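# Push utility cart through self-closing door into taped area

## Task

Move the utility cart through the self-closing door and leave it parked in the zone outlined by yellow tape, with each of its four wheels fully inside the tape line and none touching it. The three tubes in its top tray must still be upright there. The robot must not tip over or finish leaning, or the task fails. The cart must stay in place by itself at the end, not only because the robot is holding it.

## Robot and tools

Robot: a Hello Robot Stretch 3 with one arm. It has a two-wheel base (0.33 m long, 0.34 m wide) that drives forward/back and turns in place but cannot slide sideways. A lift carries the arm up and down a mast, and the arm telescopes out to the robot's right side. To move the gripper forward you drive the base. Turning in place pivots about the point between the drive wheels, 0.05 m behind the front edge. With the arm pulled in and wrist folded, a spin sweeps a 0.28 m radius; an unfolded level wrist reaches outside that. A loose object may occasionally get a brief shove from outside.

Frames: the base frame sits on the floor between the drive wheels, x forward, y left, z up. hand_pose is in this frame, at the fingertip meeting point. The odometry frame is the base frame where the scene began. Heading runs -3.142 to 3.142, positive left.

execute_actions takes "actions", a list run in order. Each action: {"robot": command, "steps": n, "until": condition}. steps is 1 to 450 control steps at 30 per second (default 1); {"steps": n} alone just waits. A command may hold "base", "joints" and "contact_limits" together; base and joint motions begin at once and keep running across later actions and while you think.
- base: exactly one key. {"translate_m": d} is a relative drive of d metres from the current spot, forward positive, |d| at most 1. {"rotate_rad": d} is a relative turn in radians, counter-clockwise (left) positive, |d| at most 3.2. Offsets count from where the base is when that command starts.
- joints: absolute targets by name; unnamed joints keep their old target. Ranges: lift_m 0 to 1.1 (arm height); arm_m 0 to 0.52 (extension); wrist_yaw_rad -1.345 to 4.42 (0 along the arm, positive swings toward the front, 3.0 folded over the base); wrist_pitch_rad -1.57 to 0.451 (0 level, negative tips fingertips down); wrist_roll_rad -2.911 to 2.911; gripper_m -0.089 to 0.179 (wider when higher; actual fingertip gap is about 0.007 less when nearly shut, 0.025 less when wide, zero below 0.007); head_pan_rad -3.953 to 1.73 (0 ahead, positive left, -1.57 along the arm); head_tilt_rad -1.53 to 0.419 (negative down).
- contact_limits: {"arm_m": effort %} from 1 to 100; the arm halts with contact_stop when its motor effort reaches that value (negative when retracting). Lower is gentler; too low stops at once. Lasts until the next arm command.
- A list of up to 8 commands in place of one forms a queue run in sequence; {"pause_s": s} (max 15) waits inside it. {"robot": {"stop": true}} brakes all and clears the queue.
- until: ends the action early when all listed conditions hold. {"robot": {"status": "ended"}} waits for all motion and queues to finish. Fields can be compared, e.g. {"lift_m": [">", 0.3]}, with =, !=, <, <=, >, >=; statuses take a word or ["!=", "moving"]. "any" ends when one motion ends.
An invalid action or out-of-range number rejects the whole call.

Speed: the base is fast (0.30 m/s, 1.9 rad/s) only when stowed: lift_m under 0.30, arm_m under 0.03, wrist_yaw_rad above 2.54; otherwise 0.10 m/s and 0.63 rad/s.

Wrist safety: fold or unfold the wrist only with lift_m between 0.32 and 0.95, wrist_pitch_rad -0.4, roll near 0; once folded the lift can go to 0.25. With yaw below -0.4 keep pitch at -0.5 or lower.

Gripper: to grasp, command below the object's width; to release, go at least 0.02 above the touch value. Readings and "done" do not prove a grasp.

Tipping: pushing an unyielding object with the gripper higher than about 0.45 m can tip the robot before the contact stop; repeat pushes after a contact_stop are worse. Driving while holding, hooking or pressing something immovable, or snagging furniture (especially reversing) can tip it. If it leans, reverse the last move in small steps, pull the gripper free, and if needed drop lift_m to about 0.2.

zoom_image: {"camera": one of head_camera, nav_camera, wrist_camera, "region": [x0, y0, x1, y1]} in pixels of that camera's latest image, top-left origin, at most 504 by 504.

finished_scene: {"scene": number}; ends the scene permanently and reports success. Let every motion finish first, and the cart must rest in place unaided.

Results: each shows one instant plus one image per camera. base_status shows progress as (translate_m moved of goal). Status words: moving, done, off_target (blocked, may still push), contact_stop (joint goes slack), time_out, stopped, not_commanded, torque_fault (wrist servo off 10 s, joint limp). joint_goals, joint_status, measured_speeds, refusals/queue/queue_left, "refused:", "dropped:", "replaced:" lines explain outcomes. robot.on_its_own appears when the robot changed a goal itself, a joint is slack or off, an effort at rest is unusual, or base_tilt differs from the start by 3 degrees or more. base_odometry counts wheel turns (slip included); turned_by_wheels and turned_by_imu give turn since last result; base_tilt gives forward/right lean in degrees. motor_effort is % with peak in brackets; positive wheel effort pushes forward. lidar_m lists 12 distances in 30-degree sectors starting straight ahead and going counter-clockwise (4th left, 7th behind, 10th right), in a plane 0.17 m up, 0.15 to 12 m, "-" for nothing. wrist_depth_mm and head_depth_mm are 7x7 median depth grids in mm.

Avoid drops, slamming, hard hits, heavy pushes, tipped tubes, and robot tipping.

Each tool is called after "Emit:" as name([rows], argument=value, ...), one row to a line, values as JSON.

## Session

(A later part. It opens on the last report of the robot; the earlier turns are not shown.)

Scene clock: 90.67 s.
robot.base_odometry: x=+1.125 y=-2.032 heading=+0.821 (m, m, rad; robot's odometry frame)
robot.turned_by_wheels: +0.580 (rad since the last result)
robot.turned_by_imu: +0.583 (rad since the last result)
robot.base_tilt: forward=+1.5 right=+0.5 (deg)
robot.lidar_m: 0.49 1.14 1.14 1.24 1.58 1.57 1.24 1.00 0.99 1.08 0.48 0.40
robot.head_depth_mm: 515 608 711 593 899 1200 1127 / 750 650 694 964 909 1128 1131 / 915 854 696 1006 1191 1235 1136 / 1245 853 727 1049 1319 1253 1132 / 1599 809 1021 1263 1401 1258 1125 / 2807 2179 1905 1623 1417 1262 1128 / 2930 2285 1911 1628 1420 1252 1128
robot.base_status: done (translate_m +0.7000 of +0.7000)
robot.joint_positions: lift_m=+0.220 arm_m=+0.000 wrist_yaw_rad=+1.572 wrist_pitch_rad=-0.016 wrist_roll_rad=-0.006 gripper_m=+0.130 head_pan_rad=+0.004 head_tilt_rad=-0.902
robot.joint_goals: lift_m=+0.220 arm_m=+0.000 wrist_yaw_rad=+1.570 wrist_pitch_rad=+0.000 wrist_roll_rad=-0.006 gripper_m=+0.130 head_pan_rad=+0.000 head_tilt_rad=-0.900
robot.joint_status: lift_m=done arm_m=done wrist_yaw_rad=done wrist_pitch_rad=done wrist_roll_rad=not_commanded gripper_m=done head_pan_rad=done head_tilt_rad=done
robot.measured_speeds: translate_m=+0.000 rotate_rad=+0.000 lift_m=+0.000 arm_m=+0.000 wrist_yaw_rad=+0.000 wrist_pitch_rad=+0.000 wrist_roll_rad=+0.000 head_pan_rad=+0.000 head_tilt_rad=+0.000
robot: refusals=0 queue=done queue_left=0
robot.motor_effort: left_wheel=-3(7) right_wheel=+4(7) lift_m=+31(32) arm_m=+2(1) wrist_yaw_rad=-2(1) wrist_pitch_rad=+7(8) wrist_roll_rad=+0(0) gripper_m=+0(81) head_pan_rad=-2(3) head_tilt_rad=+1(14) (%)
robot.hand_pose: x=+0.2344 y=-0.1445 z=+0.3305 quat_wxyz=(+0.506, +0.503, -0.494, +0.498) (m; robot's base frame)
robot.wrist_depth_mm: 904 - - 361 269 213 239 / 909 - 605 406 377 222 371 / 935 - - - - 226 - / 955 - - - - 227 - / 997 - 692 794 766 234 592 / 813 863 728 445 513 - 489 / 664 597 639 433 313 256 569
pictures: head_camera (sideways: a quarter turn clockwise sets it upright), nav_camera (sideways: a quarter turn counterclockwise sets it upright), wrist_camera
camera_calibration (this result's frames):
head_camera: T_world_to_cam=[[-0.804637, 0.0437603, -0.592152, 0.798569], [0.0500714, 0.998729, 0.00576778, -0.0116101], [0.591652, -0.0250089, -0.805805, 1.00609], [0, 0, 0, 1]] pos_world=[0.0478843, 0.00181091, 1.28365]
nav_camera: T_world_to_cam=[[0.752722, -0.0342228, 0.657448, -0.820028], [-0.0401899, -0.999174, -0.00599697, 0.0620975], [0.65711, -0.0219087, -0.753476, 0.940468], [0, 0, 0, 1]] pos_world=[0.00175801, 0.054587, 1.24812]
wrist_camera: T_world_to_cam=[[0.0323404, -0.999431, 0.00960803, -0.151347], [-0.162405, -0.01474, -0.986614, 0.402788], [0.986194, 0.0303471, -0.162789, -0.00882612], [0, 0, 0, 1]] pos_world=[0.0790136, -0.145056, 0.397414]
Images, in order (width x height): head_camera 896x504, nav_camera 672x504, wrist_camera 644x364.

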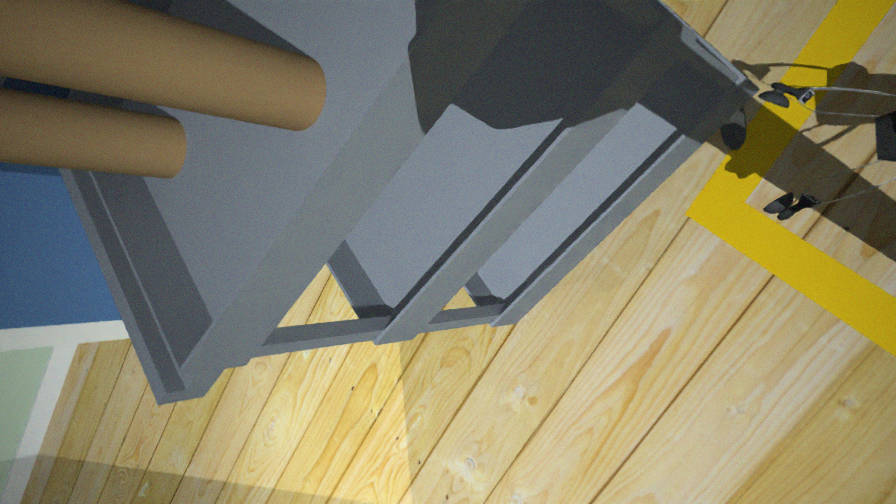

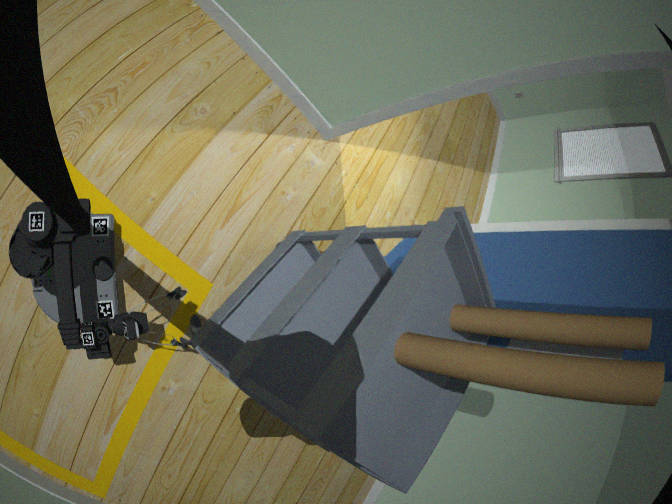

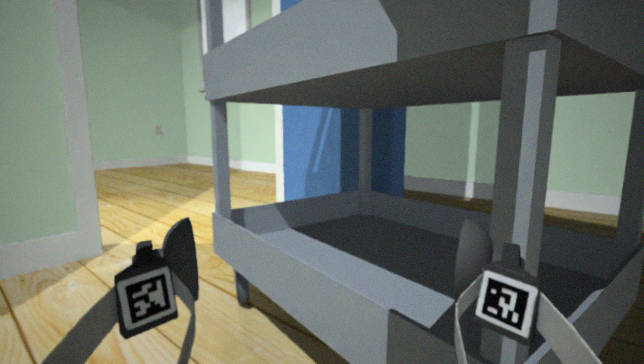

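Emit:
execute_actions([
  {"robot":[{"joints":{"arm_m":0.135}},{"base":{"translate_m":0.09}},{"joints":{"gripper_m":-0.04}},{"base":{"translate_m":-0.3}}],"steps":450,"until":{"robot":{"status":"ended"}}},
])

Scene clock: 120.80 s.
robot.base_odometry: x=+0.982 y=-2.185 heading=+0.821 (m, m, rad; robot's odometry frame)
robot.turned_by_wheels: +0.000 (rad since the last result)
robot.turned_by_imu: -0.002 (rad since the last result)
robot.base_tilt: forward=+1.5 right=+0.5 (deg)
robot.lidar_m: 0.41 1.27 1.26 1.38 1.42 1.40 1.08 0.87 0.86 0.94 0.34 0.34
robot.head_depth_mm: 449 502 605 619 561 801 1118 / 677 803 667 585 881 1053 1108 / 2189 829 727 630 913 1166 1131 / 2012 810 725 1011 1212 1238 1128 / 1781 780 742 1034 1360 1257 1126 / 1564 1663 1856 1633 1415 1258 1123 / 1406 1553 1759 1630 1413 1260 1122
robot.base_status: done (translate_m -0.3000 of -0.3000)
robot.joint_positions: lift_m=+0.220 arm_m=+0.135 wrist_yaw_rad=+1.572 wrist_pitch_rad=-0.017 wrist_roll_rad=-0.006 gripper_m=-0.019 head_pan_rad=+0.004 head_tilt_rad=-0.902
robot.joint_goals: lift_m=+0.220 arm_m=+0.135 wrist_yaw_rad=+1.570 wrist_pitch_rad=+0.000 wrist_roll_rad=-0.006 gripper_m=-0.020 head_pan_rad=+0.000 head_tilt_rad=-0.900
robot.joint_status: lift_m=done arm_m=done wrist_yaw_rad=done wrist_pitch_rad=done wrist_roll_rad=not_commanded gripper_m=done head_pan_rad=done head_tilt_rad=done
robot.measured_speeds: translate_m=+0.000 rotate_rad=+0.000 lift_m=+0.000 arm_m=+0.000 wrist_yaw_rad=+0.000 wrist_pitch_rad=+0.000 wrist_roll_rad=+0.000 head_pan_rad=+0.000 head_tilt_rad=+0.000
robot: refusals=0 queue=done queue_left=0
robot.on_its_own: gripper_m is held at -0.020, not at your -0.040, by its stall guard, which is still easing
robot.motor_effort: left_wheel=+0(5) right_wheel=-2(17) lift_m=+32(32) arm_m=+1(5) wrist_yaw_rad=-2(16) wrist_pitch_rad=+8(8) wrist_roll_rad=+0(0) gripper_m=-22(100) head_pan_rad=-2(3) head_tilt_rad=+1(1) (%)
robot.hand_pose: x=+0.2344 y=-0.2795 z=+0.3304 quat_wxyz=(+0.506, +0.503, -0.494, +0.498) (m; robot's base frame)
robot.wrist_depth_mm: - 323 187 123 187 203 283 / - 459 376 126 374 371 375 / - - - 129 - - - / - - - 132 - - - / - 663 723 135 642 - - / 849 602 552 137 555 483 448 / 639 612 373 143 372 389 559
pictures: head_camera (sideways: a quarter turn clockwise sets it upright), nav_camera (sideways: a quarter turn counterclockwise sets it upright), wrist_camera
camera_calibration (this result's frames):
head_camera: T_world_to_cam=[[-0.804541, 0.043761, -0.592283, 0.798739], [0.0500708, 0.998729, 0.00577656, -0.0116215], [0.591783, -0.0250086, -0.805709, 1.00596], [0, 0, 0, 1]] pos_world=[0.0478872, 0.0018109, 1.28366]
nav_camera: T_world_to_cam=[[0.752616, -0.0342235, 0.65757, -0.820187], [-0.0401893, -0.999174, -0.00600415, 0.0621069], [0.657233, -0.0219085, -0.753369, 0.940328], [0, 0, 0, 1]] pos_world=[0.00176677, 0.0545871, 1.24812]
wrist_camera: T_world_to_cam=[[0.0326998, -0.999419, 0.00960145, -0.286337], [-0.162577, -0.0147975, -0.986585, 0.400767], [0.986154, 0.0307002, -0.162967, -0.00456513], [0, 0, 0, 1]] pos_world=[0.0790206, -0.2801, 0.397395]
Images, in order (width x height): head_camera 896x504, nav_camera 672x504, wrist_camera 644x364.

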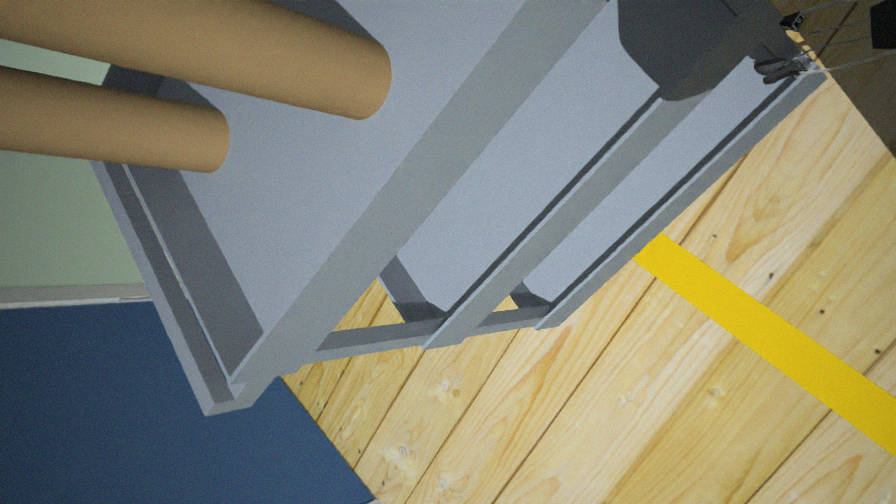

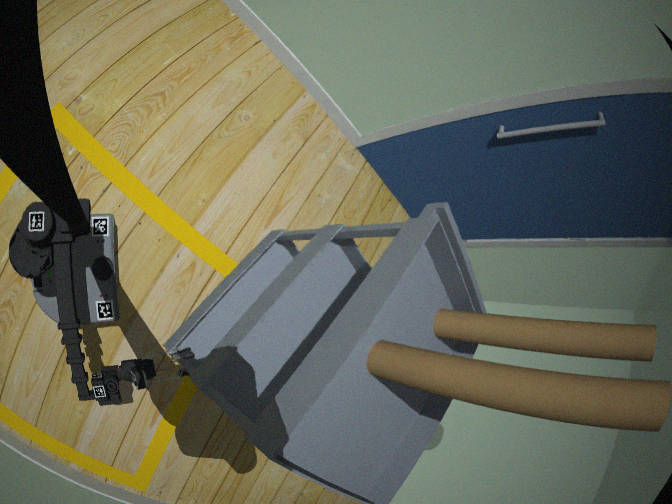

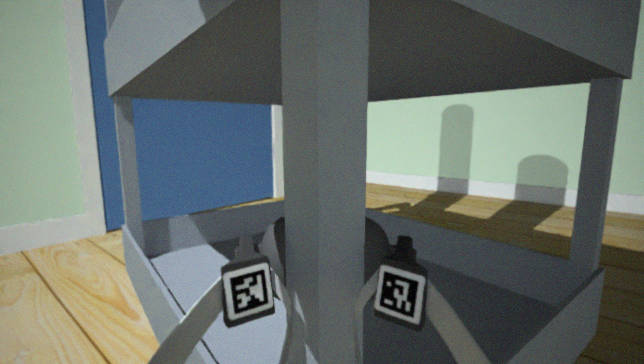

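Emit:
execute_actions([
  {"robot":[{"base":{"translate_m":-0.68},"joints":{"arm_m":0.08}},{"joints":{"gripper_m":0.13}},{"base":{"translate_m":-0.12},"joints":{"head_pan_rad":-0.4}}],"steps":450,"until":{"robot":{"status":"ended"}}},
])

Scene clock: 137.30 s.
robot.base_odometry: x=+0.436 y=-2.771 heading=+0.821 (m, m, rad; robot's odometry frame)
robot.turned_by_wheels: +0.000 (rad since the last result)
robot.turned_by_imu: -0.007 (rad since the last result)
robot.base_tilt: forward=+1.5 right=+0.5 (deg)
robot.lidar_m: 0.46 1.78 1.76 0.97 0.78 0.77 0.46 0.37 0.37 0.40 0.61 0.38
robot.head_depth_mm: 2640 2114 1869 1639 1421 1258 1127 / 2681 837 745 1264 1420 1253 1167 / 2740 851 725 629 928 1237 1128 / 2767 878 726 623 914 1193 1133 / 2798 850 724 965 1112 1234 1128 / 546 627 709 1005 1251 1255 1127 / 740 850 725 1040 1347 1243 1128
robot.base_status: done (translate_m -0.1200 of -0.1200)
robot.joint_positions: lift_m=+0.220 arm_m=+0.080 wrist_yaw_rad=+1.572 wrist_pitch_rad=-0.017 wrist_roll_rad=-0.006 gripper_m=+0.130 head_pan_rad=-0.393 head_tilt_rad=-0.902
robot.joint_goals: lift_m=+0.220 arm_m=+0.080 wrist_yaw_rad=+1.570 wrist_pitch_rad=+0.000 wrist_roll_rad=-0.006 gripper_m=+0.130 head_pan_rad=-0.400 head_tilt_rad=-0.900
robot.joint_status: lift_m=done arm_m=done wrist_yaw_rad=done wrist_pitch_rad=done wrist_roll_rad=not_commanded gripper_m=done head_pan_rad=done head_tilt_rad=done
robot.measured_speeds: translate_m=+0.000 rotate_rad=+0.000 lift_m=+0.000 arm_m=+0.000 wrist_yaw_rad=+0.000 wrist_pitch_rad=+0.000 wrist_roll_rad=+0.000 head_pan_rad=+0.000 head_tilt_rad=+0.000
robot: refusals=0 queue=done queue_left=0
robot.motor_effort: left_wheel=-2(7) right_wheel=+4(17) lift_m=+31(31) arm_m=-2(6) wrist_yaw_rad=-2(18) wrist_pitch_rad=+8(8) wrist_roll_rad=+0(0) gripper_m=+0(80) head_pan_rad=-4(38) head_tilt_rad=+0(1) (%)
robot.hand_pose: x=+0.2344 y=-0.2249 z=+0.3304 quat_wxyz=(+0.506, +0.503, -0.494, +0.498) (m; robot's base frame)
robot.wrist_depth_mm: - - 343 237 274 359 - / - - 430 268 373 405 - / - - - - - - - / - - - 918 - - - / - - 769 649 705 559 - / 837 849 469 458 514 - 846 / 651 598 502 283 335 565 614
pictures: head_camera (sideways: a quarter turn clockwise sets it upright), nav_camera (sideways: a quarter turn counterclockwise sets it upright), wrist_camera
camera_calibration (this result's frames):
head_camera: T_world_to_cam=[[-0.72509, 0.351342, -0.592287, 0.798259], [0.432223, 0.901748, 0.00577682, -0.013953], [0.536123, -0.251811, -0.805706, 1.0063], [0, 0, 0, 1]] pos_world=[0.0453394, -0.0144821, 1.28366]
nav_camera: T_world_to_cam=[[0.680887, -0.322475, 0.657574, -0.819754], [-0.423281, -0.905978, -0.00600436, 0.064444], [0.597684, -0.274251, -0.753366, 0.940688], [0, 0, 0, 1]] pos_world=[0.0232036, 0.0520191, 1.24812]
wrist_camera: T_world_to_cam=[[0.0322222, -0.999435, 0.00959547, -0.231693], [-0.162807, -0.0147207, -0.986548, 0.401575], [0.986132, 0.0302265, -0.163189, -0.00627139], [0, 0, 0, 1]] pos_world=[0.0790292, -0.225461, 0.397373]
Images, in order (width x height): head_camera 896x504, nav_camera 672x504, wrist_camera 644x364.

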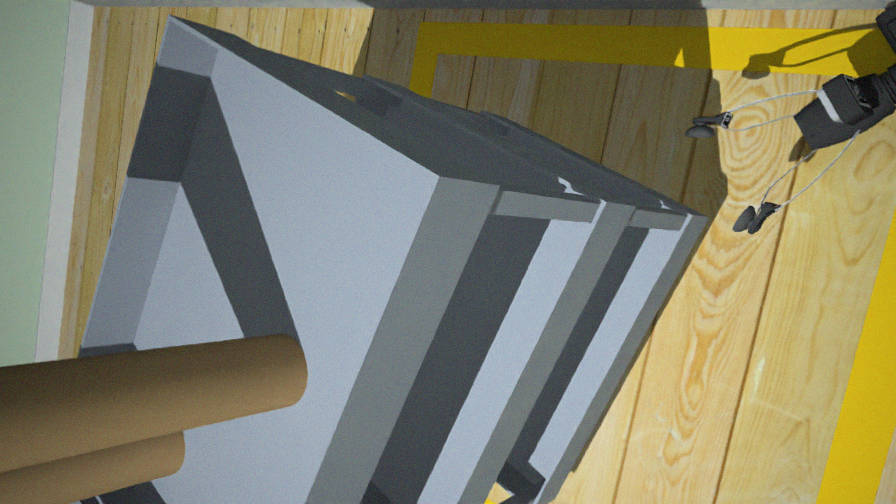

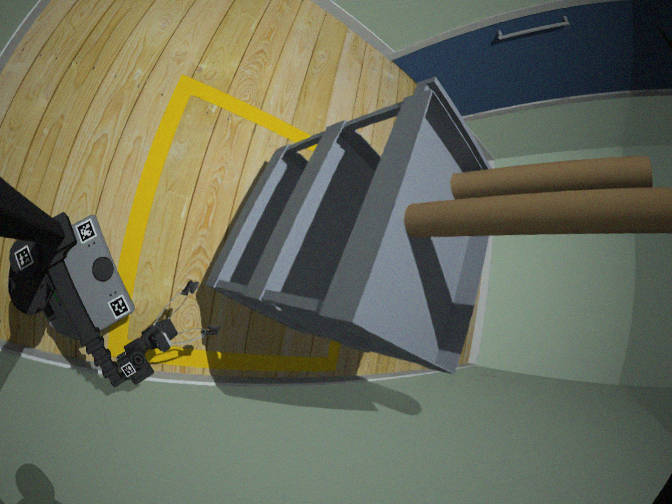

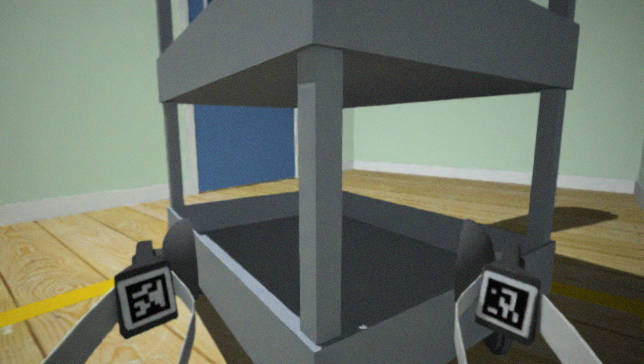

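Emit:
execute_actions([
  {"robot":[{"joints":{"arm_m":0,"lift_m":0.28,"wrist_yaw_rad":2.6,"gripper_m":0.02,"head_pan_rad":-1.8,"head_tilt_rad":-0.7}},{"base":{"rotate_rad":1.0}},{"base":{"translate_m":1}}],"steps":450,"until":{"robot":{"status":"ended"}}},
])

Scene clock: 146.87 s.
robot.base_odometry: x=+0.189 y=-1.802 heading=+1.820 (m, m, rad; robot's odometry frame)
robot.turned_by_wheels: +1.000 (rad since the last result)
robot.turned_by_imu: +1.003 (rad since the last result)
robot.base_tilt: forward=+1.5 right=+0.5 (deg)
robot.lidar_m: 0.76 0.81 0.68 0.68 0.72 1.07 1.37 0.79 0.75 2.17 0.98 0.77
robot.head_depth_mm: 2738 2635 863 1177 1093 1289 1189 / 2862 3188 2539 1872 1518 1337 1186 / 2827 3115 2518 1959 1618 1359 1186 / 2788 3074 2538 1962 1606 1368 1189 / 2760 3001 2549 1993 1614 1373 1189 / 2712 3016 2558 1976 1612 1371 1201 / 2647 2946 2541 1986 1625 1383 1193
robot.base_status: done (translate_m +1.0000 of +1.0000)
robot.joint_positions: lift_m=+0.280 arm_m=+0.000 wrist_yaw_rad=+2.599 wrist_pitch_rad=-0.017 wrist_roll_rad=-0.006 gripper_m=+0.020 head_pan_rad=-1.793 head_tilt_rad=-0.704
robot.joint_goals: lift_m=+0.280 arm_m=+0.000 wrist_yaw_rad=+2.600 wrist_pitch_rad=+0.000 wrist_roll_rad=-0.006 gripper_m=+0.020 head_pan_rad=-1.800 head_tilt_rad=-0.700
robot.joint_status: lift_m=done arm_m=done wrist_yaw_rad=done wrist_pitch_rad=done wrist_roll_rad=not_commanded gripper_m=done head_pan_rad=done head_tilt_rad=done
robot.measured_speeds: translate_m=+0.000 rotate_rad=+0.000 lift_m=+0.000 arm_m=+0.000 wrist_yaw_rad=+0.000 wrist_pitch_rad=+0.000 wrist_roll_rad=+0.000 head_pan_rad=+0.000 head_tilt_rad=+0.000
robot: refusals=0 queue=done queue_left=0
robot.motor_effort: left_wheel=-3(9) right_wheel=+3(11) lift_m=+42(46) arm_m=-4(5) wrist_yaw_rad=+2(2) wrist_pitch_rad=+8(8) wrist_roll_rad=+0(0) gripper_m=+0(81) head_pan_rad=-5(60) head_tilt_rad=+1(14) (%)
robot.hand_pose: x=+0.1108 y=+0.0737 z=+0.3898 quat_wxyz=(+0.196, +0.681, -0.183, +0.682) (m; robot's base frame)
robot.wrist_depth_mm: 555 602 670 758 841 752 602 / 564 632 695 766 883 783 607 / 575 630 702 783 910 793 614 / 580 639 722 794 917 794 614 / 600 654 715 845 950 808 615 / 613 679 725 770 936 791 634 / 606 668 656 706 686 711 605
pictures: head_camera (sideways: a quarter turn clockwise sets it upright), nav_camera (sideways: a quarter turn counterclockwise sets it upright), wrist_camera
camera_calibration (this result's frames):
head_camera: T_world_to_cam=[[0.194159, 0.645462, -0.738702, 0.98344], [0.962472, -0.270891, 0.0162758, -0.0308588], [-0.189602, -0.714141, -0.673835, 0.839236], [0, 0, 0, 1]] pos_world=[-0.00212185, -0.0437997, 1.29248]
nav_camera: T_world_to_cam=[[-0.170601, -0.585485, 0.792529, -0.990444], [-0.965092, 0.261506, -0.0145589, 0.0788888], [-0.198727, -0.767348, -0.60966, 0.758632], [0, 0, 0, 1]] pos_world=[0.0579245, -0.0183853, 1.24861]
wrist_camera: T_world_to_cam=[[0.871813, -0.489744, 0.00958144, -0.0604489], [-0.0719069, -0.147304, -0.986474, 0.444169], [0.484531, 0.859332, -0.163638, 0.110931], [0, 0, 0, 1]] pos_world=[0.0308894, -0.0595031, 0.456893]
Images, in order (width x height): head_camera 896x504, nav_camera 672x504, wrist_camera 644x364.

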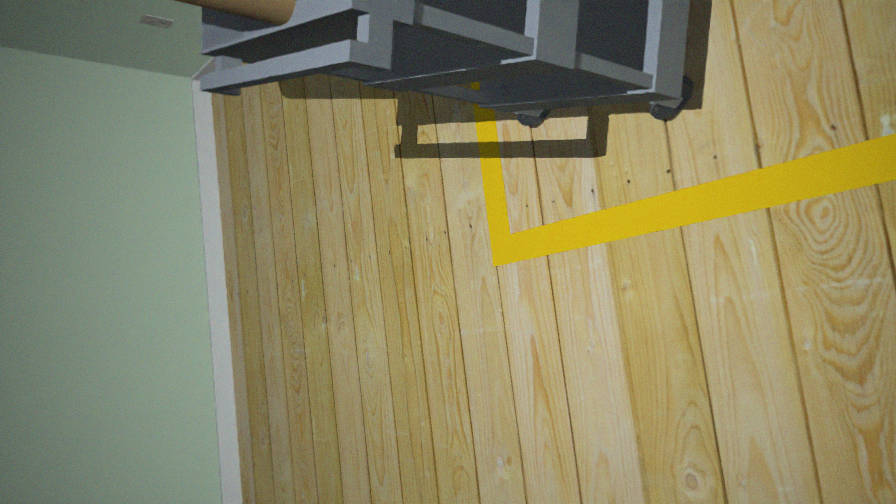

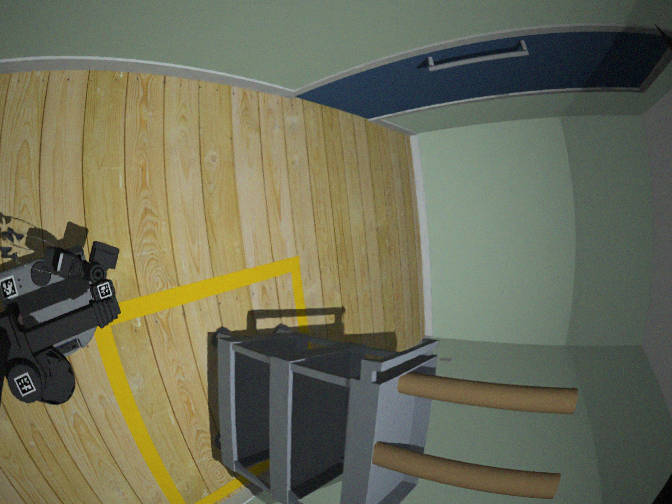

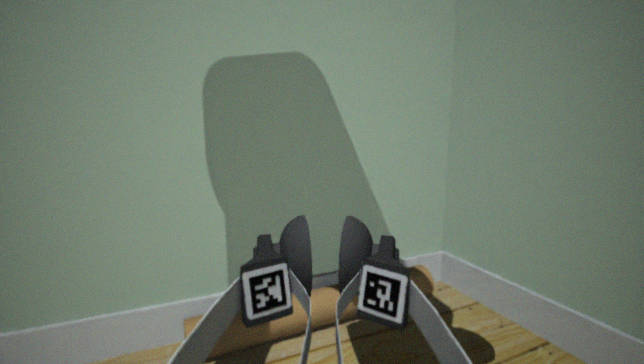

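Emit:
execute_actions([
  {"robot":[{"base":{"translate_m":0.36}},{"base":{"rotate_rad":3.11}},{"joints":{"lift_m":0.32,"wrist_yaw_rad":1.57,"arm_m":0.44}},{"joints":{"wrist_pitch_rad":-1.57,"gripper_m":0.13,"head_pan_rad":-1.57,"head_tilt_rad":-1.1}}],"steps":450,"until":{"robot":{"status":"ended"}}},
])

Scene clock: 159.43 s.
robot.base_odometry: x=+0.100 y=-1.453 heading=-1.353 (m, m, rad; robot's odometry frame)
robot.turned_by_wheels: +3.110 (rad since the last result)
robot.turned_by_imu: +3.102 (rad since the last result)
robot.base_tilt: forward=+1.5 right=+0.5 (deg)
robot.lidar_m: 1.72 1.01 1.28 1.21 0.53 0.41 0.40 0.43 0.62 0.64 0.68 0.99
robot.head_depth_mm: 567 643 744 850 931 986 1051 / 557 630 726 855 1039 1249 1192 / 546 617 707 831 1008 1228 1203 / 536 604 691 810 960 1199 1168 / 527 591 675 785 918 1207 1180 / 518 580 660 765 909 1184 1163 / 509 568 646 746 881 1080 1151
robot.base_status: done (rotate_rad +3.1096 of +3.1100)
robot.joint_positions: lift_m=+0.320 arm_m=+0.417 wrist_yaw_rad=+1.555 wrist_pitch_rad=-0.018 wrist_roll_rad=-0.006 gripper_m=+0.020 head_pan_rad=-1.794 head_tilt_rad=-0.703
robot.joint_goals: lift_m=+0.320 arm_m=+0.417 wrist_yaw_rad=+1.570 wrist_pitch_rad=+0.000 wrist_roll_rad=-0.006 gripper_m=+0.020 head_pan_rad=-1.800 head_tilt_rad=-0.700
robot.joint_status: lift_m=done arm_m=contact_stop wrist_yaw_rad=done wrist_pitch_rad=done wrist_roll_rad=not_commanded gripper_m=done head_pan_rad=done head_tilt_rad=done
robot.measured_speeds: translate_m=+0.000 rotate_rad=+0.000 lift_m=+0.000 arm_m=-0.001 wrist_yaw_rad=+0.030 wrist_pitch_rad=+0.000 wrist_roll_rad=+0.000 head_pan_rad=+0.000 head_tilt_rad=+0.000
robot: refusals=0 queue=dropped queue_left=0
robot.on_its_own: arm_m is slack since a contact_stop, until your next command for it (your +0.440 is given up)
robot.motor_effort: left_wheel=-7(11) right_wheel=+10(14) lift_m=+42(44) arm_m=+0(35) wrist_yaw_rad=+17(58) wrist_pitch_rad=+8(8) wrist_roll_rad=+0(0) gripper_m=-1(0) head_pan_rad=-4(4) head_tilt_rad=+1(2) (%)
robot.hand_pose: x=+0.2344 y=-0.5662 z=+0.4298 quat_wxyz=(+0.510, +0.499, -0.498, +0.493) (m; robot's base frame)
robot.wrist_depth_mm: - - - - 441 174 108 / - - - - 429 173 108 / - - - - 431 172 108 / - - - - 426 174 108 / - - - - 416 171 107 / - - - 969 298 170 107 / 783 794 776 791 523 169 106
pictures: head_camera (sideways: a quarter turn clockwise sets it upright), nav_camera (sideways: a quarter turn counterclockwise sets it upright), wrist_camera
dropped: robot: command 2 of its queue: arm_m: contact_stop
camera_calibration (this result's frames):
head_camera: T_world_to_cam=[[0.194079, 0.644383, -0.739664, 0.984694], [0.962413, -0.271097, 0.01635, -0.0309552], [-0.189985, -0.715036, -0.672777, 0.837863], [0, 0, 0, 1]] pos_world=[-0.00213523, -0.0438109, 1.29254]
nav_camera: T_world_to_cam=[[-0.17049, -0.584337, 0.7934, -0.99158], [-0.965035, 0.261715, -0.0146192, 0.078967], [-0.199102, -0.768151, -0.608525, 0.757157], [0, 0, 0, 1]] pos_world=[0.0579033, -0.018472, 1.24862]
wrist_camera: T_world_to_cam=[[0.0148922, -0.999844, 0.00950474, -0.569863], [-0.163799, -0.0118169, -0.986423, 0.496417], [0.986381, 0.0131331, -0.163949, 0.0109097], [0, 0, 0, 1]] pos_world=[0.0790379, -0.564052, 0.496882]
Images, in order (width x height): head_camera 896x504, nav_camera 672x504, wrist_camera 644x364.

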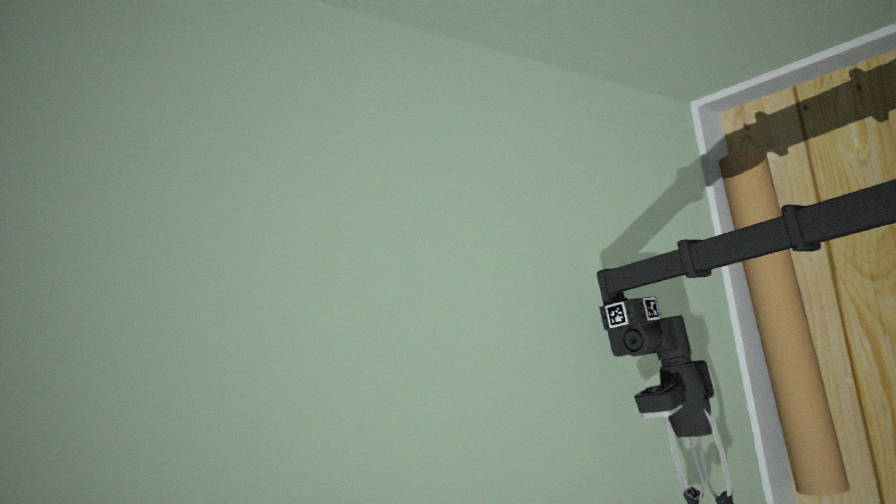

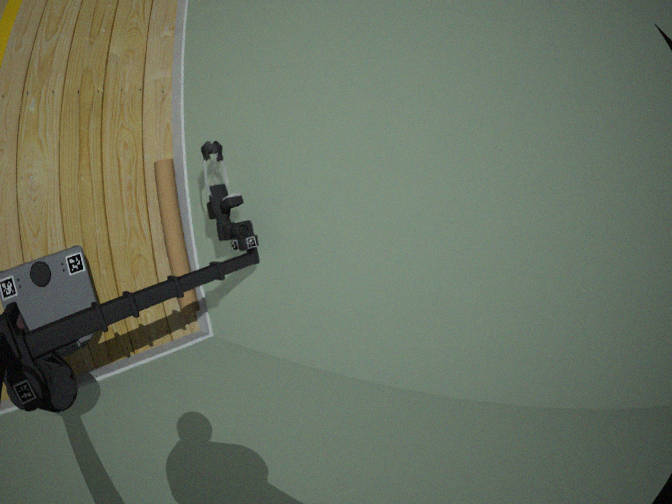

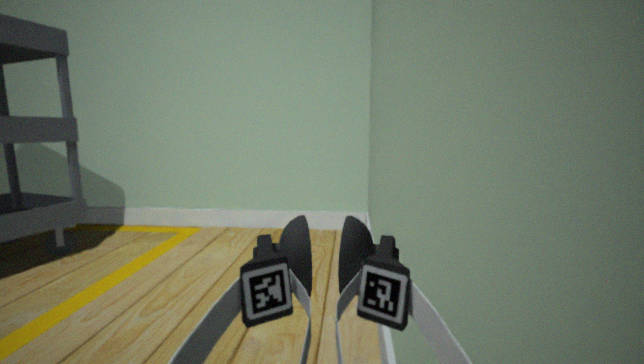

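Emit:
execute_actions([
  {"robot":[{"joints":{"arm_m":0.41,"wrist_pitch_rad":-1.57,"gripper_m":0.13,"head_pan_rad":-1.57,"head_tilt_rad":-1.1}},{"joints":{"lift_m":0.17}}],"steps":450,"until":{"robot":{"status":"ended"}}},
])

Scene clock: 165.57 s.
robot.base_odometry: x=+0.100 y=-1.453 heading=-1.353 (m, m, rad; robot's odometry frame)
robot.turned_by_wheels: +0.000 (rad since the last result)
robot.turned_by_imu: +0.004 (rad since the last result)
robot.base_tilt: forward=+1.2 right=+0.0 (deg)
robot.lidar_m: 1.72 1.01 1.30 1.20 0.53 0.41 0.40 0.43 0.62 0.64 0.68 1.00
robot.head_depth_mm: 627 757 962 1198 1227 1172 1105 / 631 764 965 1320 1319 1223 - / 631 765 974 1321 1317 - - / 634 769 979 1324 1319 1236 - / 636 771 984 1314 1315 1209 1117 / 639 777 990 1315 1316 1204 1112 / 643 780 996 1350 1312 1201 1116
robot.base_status: done (rotate_rad +3.1099 of +3.1100)
robot.joint_positions: lift_m=+0.216 arm_m=+0.410 wrist_yaw_rad=+1.567 wrist_pitch_rad=-1.574 wrist_roll_rad=-0.009 gripper_m=+0.130 head_pan_rad=-1.577 head_tilt_rad=-1.088
robot.joint_goals: lift_m=+0.216 arm_m=+0.410 wrist_yaw_rad=+1.570 wrist_pitch_rad=-1.570 wrist_roll_rad=-0.009 gripper_m=+0.130 head_pan_rad=-1.570 head_tilt_rad=-1.100
robot.joint_status: lift_m=contact_stop arm_m=done wrist_yaw_rad=done wrist_pitch_rad=done wrist_roll_rad=not_commanded gripper_m=done head_pan_rad=done head_tilt_rad=done
robot.measured_speeds: translate_m=+0.000 rotate_rad=+0.003 lift_m=+0.000 arm_m=+0.000 wrist_yaw_rad=-0.010 wrist_pitch_rad=-0.024 wrist_roll_rad=+0.000 head_pan_rad=+0.024 head_tilt_rad=-0.048
robot: refusals=0 queue=dropped queue_left=0
robot.on_its_own: lift_m is slack since a contact_stop, until your next command for it (your +0.170 is given up)
robot.motor_effort: left_wheel=-5(9) right_wheel=-1(11) lift_m=+21(42) arm_m=+4(4) wrist_yaw_rad=+3(17) wrist_pitch_rad=+3(9) wrist_roll_rad=+2(3) gripper_m=+6(82) head_pan_rad=+4(32) head_tilt_rad=-6(24) (%)
robot.hand_pose: x=-0.0463 y=-0.5547 z=+0.0981 quat_wxyz=(+0.707, +0.707, +0.003, +0.001) (m; robot's base frame)
robot.wrist_depth_mm: 247 246 245 172 173 158 110 / 254 251 252 175 179 161 108 / 259 255 254 178 186 162 106 / 263 261 257 181 188 158 105 / 270 266 265 186 193 145 103 / 273 275 270 188 196 132 101 / 280 279 279 191 197 157 97
pictures: head_camera (sideways: a quarter turn clockwise sets it upright), nav_camera (sideways: a quarter turn counterclockwise sets it upright), wrist_camera
camera_calibration (this result's frames):
head_camera: T_world_to_cam=[[0.0522409, 0.899643, -0.433489, 0.586656], [0.998187, -0.0600381, -0.00430627, -0.00427812], [-0.0299, -0.432478, -0.901148, 1.1338], [0, 0, 0, 1]] pos_world=[0.00752356, -0.0376939, 1.27601]
nav_camera: T_world_to_cam=[[-0.0422687, -0.860769, 0.507238, -0.619481], [-0.998728, 0.0503735, 0.00225742, 0.0571979], [-0.0274945, -0.506498, -0.861803, 1.08548], [0, 0, 0, 1]] pos_world=[0.0607851, 0.0136808, 1.24956]
wrist_camera: T_world_to_cam=[[0.0090406, -0.999501, -0.0302646, -0.547182], [-0.988685, -0.0134665, 0.149398, -0.0271407], [-0.149731, 0.0285715, -0.988314, 0.270036], [0, 0, 0, 1]] pos_world=[0.018546, -0.55499, 0.254375]
Images, in order (width x height): head_camera 896x504, nav_camera 672x504, wrist_camera 644x364.

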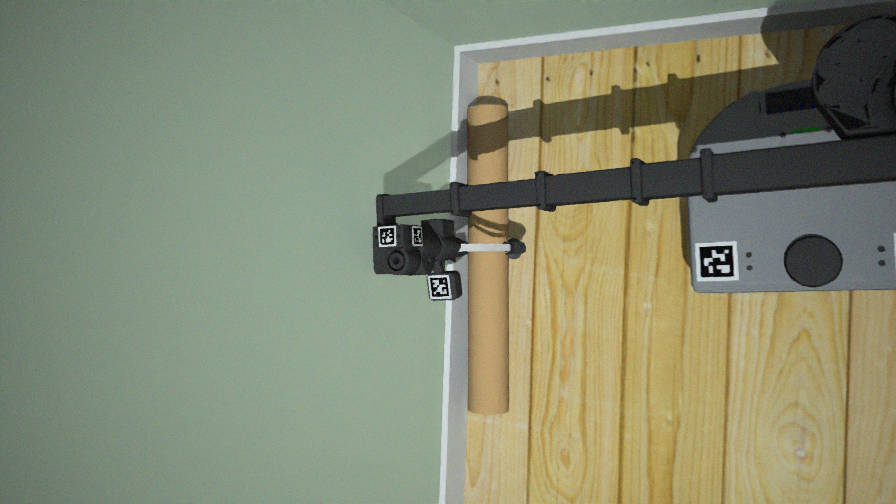

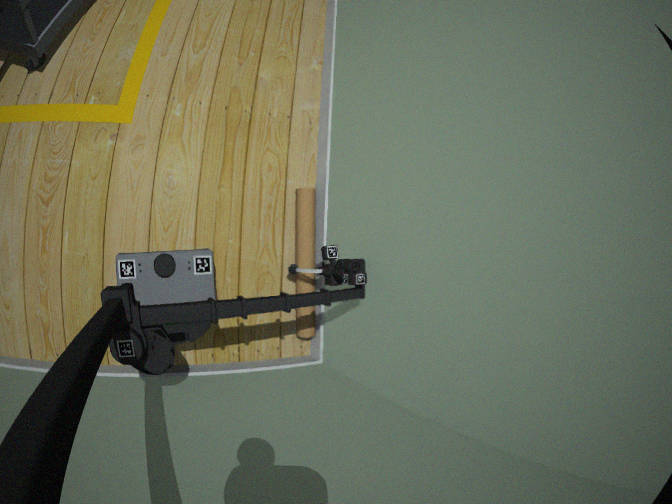

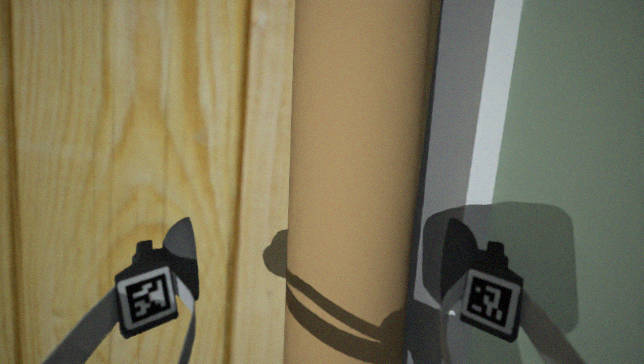

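Finger rests on the baseboard; shift in.

Emit:
execute_actions([
  {"robot":[{"base":{"translate_m":0.03},"joints":{"lift_m":0.225,"arm_m":0.39}},{"joints":{"lift_m":0.19}}],"steps":150,"until":{"robot":{"status":"ended"}}},
  {"robot":[{"joints":{"arm_m":0.365}},{"joints":{"lift_m":0.155}}],"steps":150,"until":{"robot":{"status":"ended"}}},
])

Scene clock: 169.73 s.
robot.base_odometry: x=+0.107 y=-1.482 heading=-1.353 (m, m, rad; robot's odometry frame)
robot.turned_by_wheels: +0.000 (rad since the last result)
robot.turned_by_imu: -0.003 (rad since the last result)
robot.base_tilt: forward=+1.5 right=+0.6 (deg)
robot.lidar_m: 1.69 0.99 1.23 1.29 0.57 0.44 0.43 0.46 0.65 0.64 0.68 1.00
robot.head_depth_mm: 622 757 964 1262 1284 1194 1126 / 624 758 964 1317 1313 1226 - / 626 764 972 1314 1311 - - / 629 767 984 1309 1309 1232 - / 631 768 983 1311 1308 1200 1111 / 635 772 992 1308 1308 1197 1105 / 639 777 997 1358 1304 1196 1109
robot.base_status: done (translate_m +0.0300 of +0.0300)
robot.joint_positions: lift_m=+0.186 arm_m=+0.366 wrist_yaw_rad=+1.570 wrist_pitch_rad=-1.571 wrist_roll_rad=-0.007 gripper_m=+0.130 head_pan_rad=-1.574 head_tilt_rad=-1.090
robot.joint_goals: lift_m=+0.186 arm_m=+0.365 wrist_yaw_rad=+1.570 wrist_pitch_rad=-1.570 wrist_roll_rad=-0.007 gripper_m=+0.130 head_pan_rad=-1.570 head_tilt_rad=-1.100
robot.joint_status: lift_m=contact_stop arm_m=done wrist_yaw_rad=done wrist_pitch_rad=done wrist_roll_rad=not_commanded gripper_m=done head_pan_rad=done head_tilt_rad=done
robot.measured_speeds: translate_m=+0.000 rotate_rad=+0.000 lift_m=-0.003 arm_m=+0.000 wrist_yaw_rad=+0.010 wrist_pitch_rad=+0.000 wrist_roll_rad=+0.000 head_pan_rad=+0.000 head_tilt_rad=+0.000
robot: refusals=0 queue=dropped queue_left=0
robot.on_its_own: lift_m is slack since a contact_stop, until your next command for it (your +0.155 is given up)
robot.motor_effort: left_wheel=-1(10) right_wheel=+1(10) lift_m=+33(42) arm_m=-6(9) wrist_yaw_rad=+0(4) wrist_pitch_rad=+1(4) wrist_roll_rad=+1(7) gripper_m=-12(12) head_pan_rad=+3(3) head_tilt_rad=-3(5) (%)
robot.hand_pose: x=-0.0456 y=-0.5107 z=+0.0688 quat_wxyz=(+0.707, +0.707, +0.003, +0.002) (m; robot's base frame)
robot.wrist_depth_mm: 213 213 212 210 138 133 147 / 217 217 215 214 140 137 145 / 223 221 220 220 142 142 142 / 227 226 225 222 144 147 140 / 234 230 230 227 147 149 138 / 238 235 236 231 149 148 138 / 243 243 242 239 152 168 137
pictures: head_camera (sideways: a quarter turn clockwise sets it upright), nav_camera (sideways: a quarter turn counterclockwise sets it upright), wrist_camera
camera_calibration (this result's frames):
head_camera: T_world_to_cam=[[0.0499694, 0.900812, -0.431324, 0.58385], [0.998335, -0.0575034, -0.00443654, -0.00410944], [-0.0287991, -0.430384, -0.902186, 1.13514], [0, 0, 0, 1]] pos_world=[0.00761907, -0.0376279, 1.27592]
nav_camera: T_world_to_cam=[[-0.0400961, -0.86209, 0.505166, -0.616795], [-0.998852, 0.0478425, 0.00236444, 0.0570593], [-0.0262068, -0.504492, -0.863019, 1.08705], [0, 0, 0, 1]] pos_world=[0.0607508, 0.0139448, 1.24959]
wrist_camera: T_world_to_cam=[[0.00941975, -0.999499, -0.0302271, -0.504095], [-0.98909, -0.0137572, 0.146666, -0.0214581], [-0.147008, 0.0285158, -0.988724, 0.240103], [0, 0, 0, 1]] pos_world=[0.0188215, -0.510984, 0.225305]
Images, in order (width x height): head_camera 896x504, nav_camera 672x504, wrist_camera 644x364.

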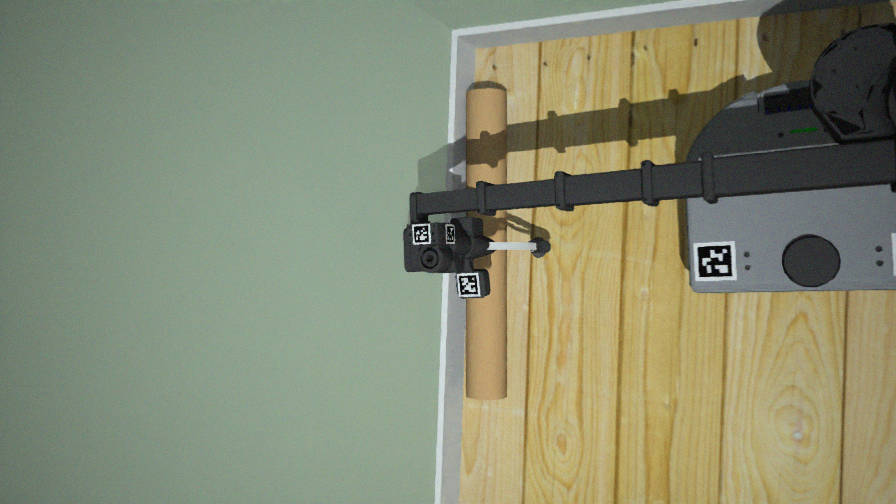

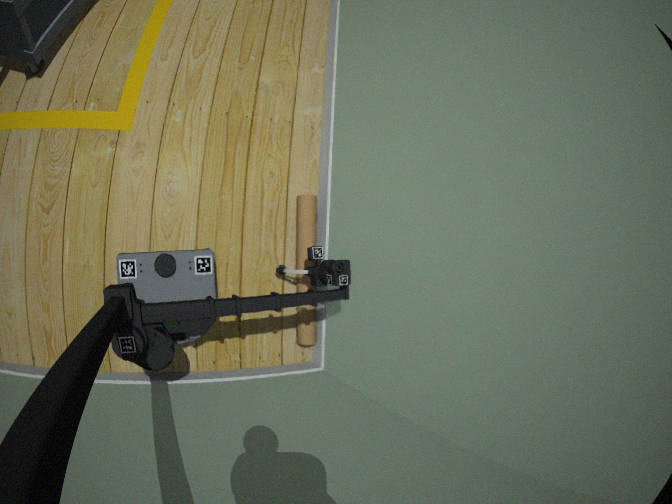

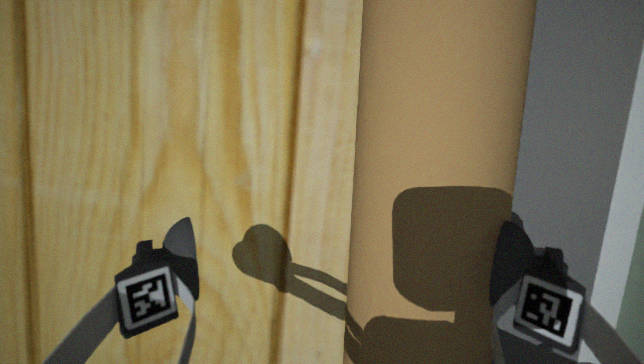

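Emit:
execute_actions([
  {"robot":[{"joints":{"arm_m":0.31,"lift_m":0.183}},{"joints":{"arm_m":0.34}},{"joints":{"lift_m":0.15}}],"steps":150,"until":{"robot":{"status":"ended"}}},
])

Scene clock: 171.73 s.
robot.base_odometry: x=+0.107 y=-1.482 heading=-1.353 (m, m, rad; robot's odometry frame)
robot.turned_by_wheels: +0.000 (rad since the last result)
robot.turned_by_imu: +0.000 (rad since the last result)
robot.base_tilt: forward=+1.6 right=+0.5 (deg)
robot.lidar_m: 1.69 0.99 1.22 1.29 0.57 0.44 0.43 0.46 0.65 0.64 0.68 1.00
robot.head_depth_mm: 625 756 965 1260 1280 1202 1128 / 626 760 968 1299 1312 1219 - / 629 762 973 1282 1313 - - / 632 766 976 1226 1300 1234 - / 635 770 989 1298 1308 1205 1114 / 635 774 993 1306 1307 1205 1112 / 638 777 1000 1365 1302 1199 1113
robot.base_status: done (translate_m +0.0300 of +0.0300)
robot.joint_positions: lift_m=+0.196 arm_m=+0.311 wrist_yaw_rad=+1.575 wrist_pitch_rad=-1.572 wrist_roll_rad=-0.011 gripper_m=+0.130 head_pan_rad=-1.574 head_tilt_rad=-1.090
robot.joint_goals: lift_m=+0.196 arm_m=+0.310 wrist_yaw_rad=+1.570 wrist_pitch_rad=-1.570 wrist_roll_rad=-0.011 gripper_m=+0.130 head_pan_rad=-1.570 head_tilt_rad=-1.100
robot.joint_status: lift_m=contact_stop arm_m=done wrist_yaw_rad=done wrist_pitch_rad=done wrist_roll_rad=not_commanded gripper_m=done head_pan_rad=done head_tilt_rad=done
robot.measured_speeds: translate_m=+0.000 rotate_rad=+0.000 lift_m=+0.008 arm_m=+0.000 wrist_yaw_rad=+0.000 wrist_pitch_rad=+0.000 wrist_roll_rad=+0.000 head_pan_rad=+0.000 head_tilt_rad=+0.000
robot: refusals=0 queue=dropped queue_left=0
robot.on_its_own: lift_m is slack since a contact_stop, until your next command for it (your +0.183 is given up)
robot.motor_effort: left_wheel=+1(1) right_wheel=-4(3) lift_m=+25(33) arm_m=-7(11) wrist_yaw_rad=-5(4) wrist_pitch_rad=+1(2) wrist_roll_rad=+3(3) gripper_m=-20(20) head_pan_rad=+2(2) head_tilt_rad=-3(4) (%)
robot.hand_pose: x=-0.0458 y=-0.4559 z=+0.0789 quat_wxyz=(+0.707, +0.707, +0.006, +0.005) (m; robot's base frame)
robot.wrist_depth_mm: 222 222 223 220 187 143 193 / 227 228 225 226 181 146 193 / 232 232 231 229 178 149 200 / 237 236 238 235 177 152 195 / 243 240 241 241 178 156 201 / 247 249 245 246 179 159 181 / 253 255 251 251 180 163 -
pictures: head_camera (sideways: a quarter turn clockwise sets it upright), nav_camera (sideways: a quarter turn counterclockwise sets it upright), wrist_camera
dropped: robot: command 0 of its queue: lift_m: contact_stop
camera_calibration (this result's frames):
head_camera: T_world_to_cam=[[0.0499715, 0.900812, -0.431324, 0.58385], [0.998335, -0.0575058, -0.00443655, -0.00410944], [-0.0288001, -0.430384, -0.902186, 1.13514], [0, 0, 0, 1]] pos_world=[0.00761898, -0.0376279, 1.27592]
nav_camera: T_world_to_cam=[[-0.0400982, -0.86209, 0.505166, -0.616795], [-0.998852, 0.0478449, 0.00236445, 0.0570593], [-0.026208, -0.504491, -0.863019, 1.08705], [0, 0, 0, 1]] pos_world=[0.0607508, 0.0139447, 1.24959]
wrist_camera: T_world_to_cam=[[0.0189014, -0.999364, -0.0302414, -0.448514], [-0.988824, -0.0231587, 0.147276, -0.0266601], [-0.147882, 0.0271197, -0.988633, 0.247817], [0, 0, 0, 1]] pos_world=[0.0187631, -0.455566, 0.235363]
Images, in order (width x height): head_camera 896x504, nav_camera 672x504, wrist_camera 644x364.

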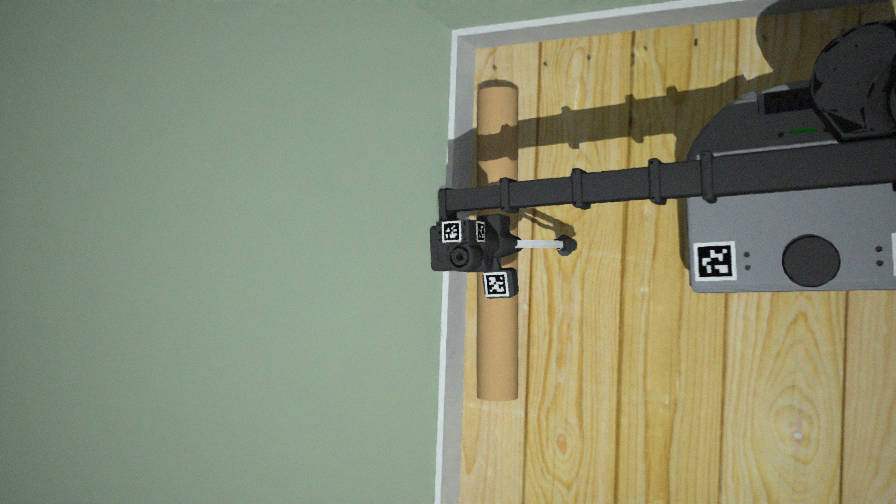

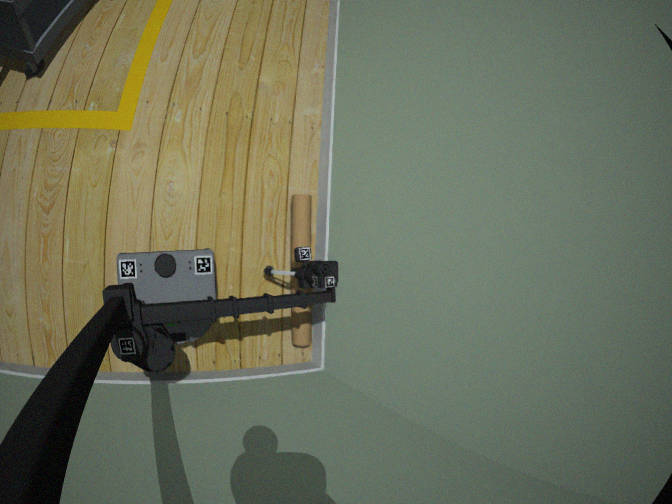

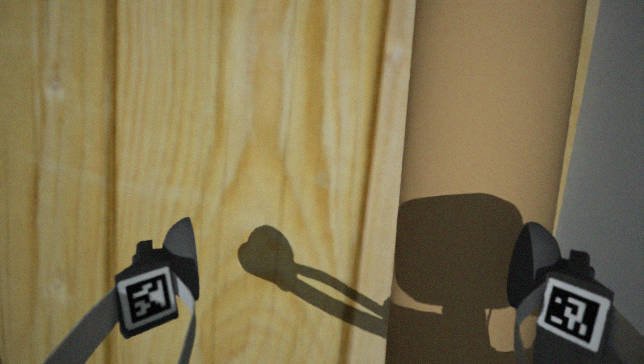

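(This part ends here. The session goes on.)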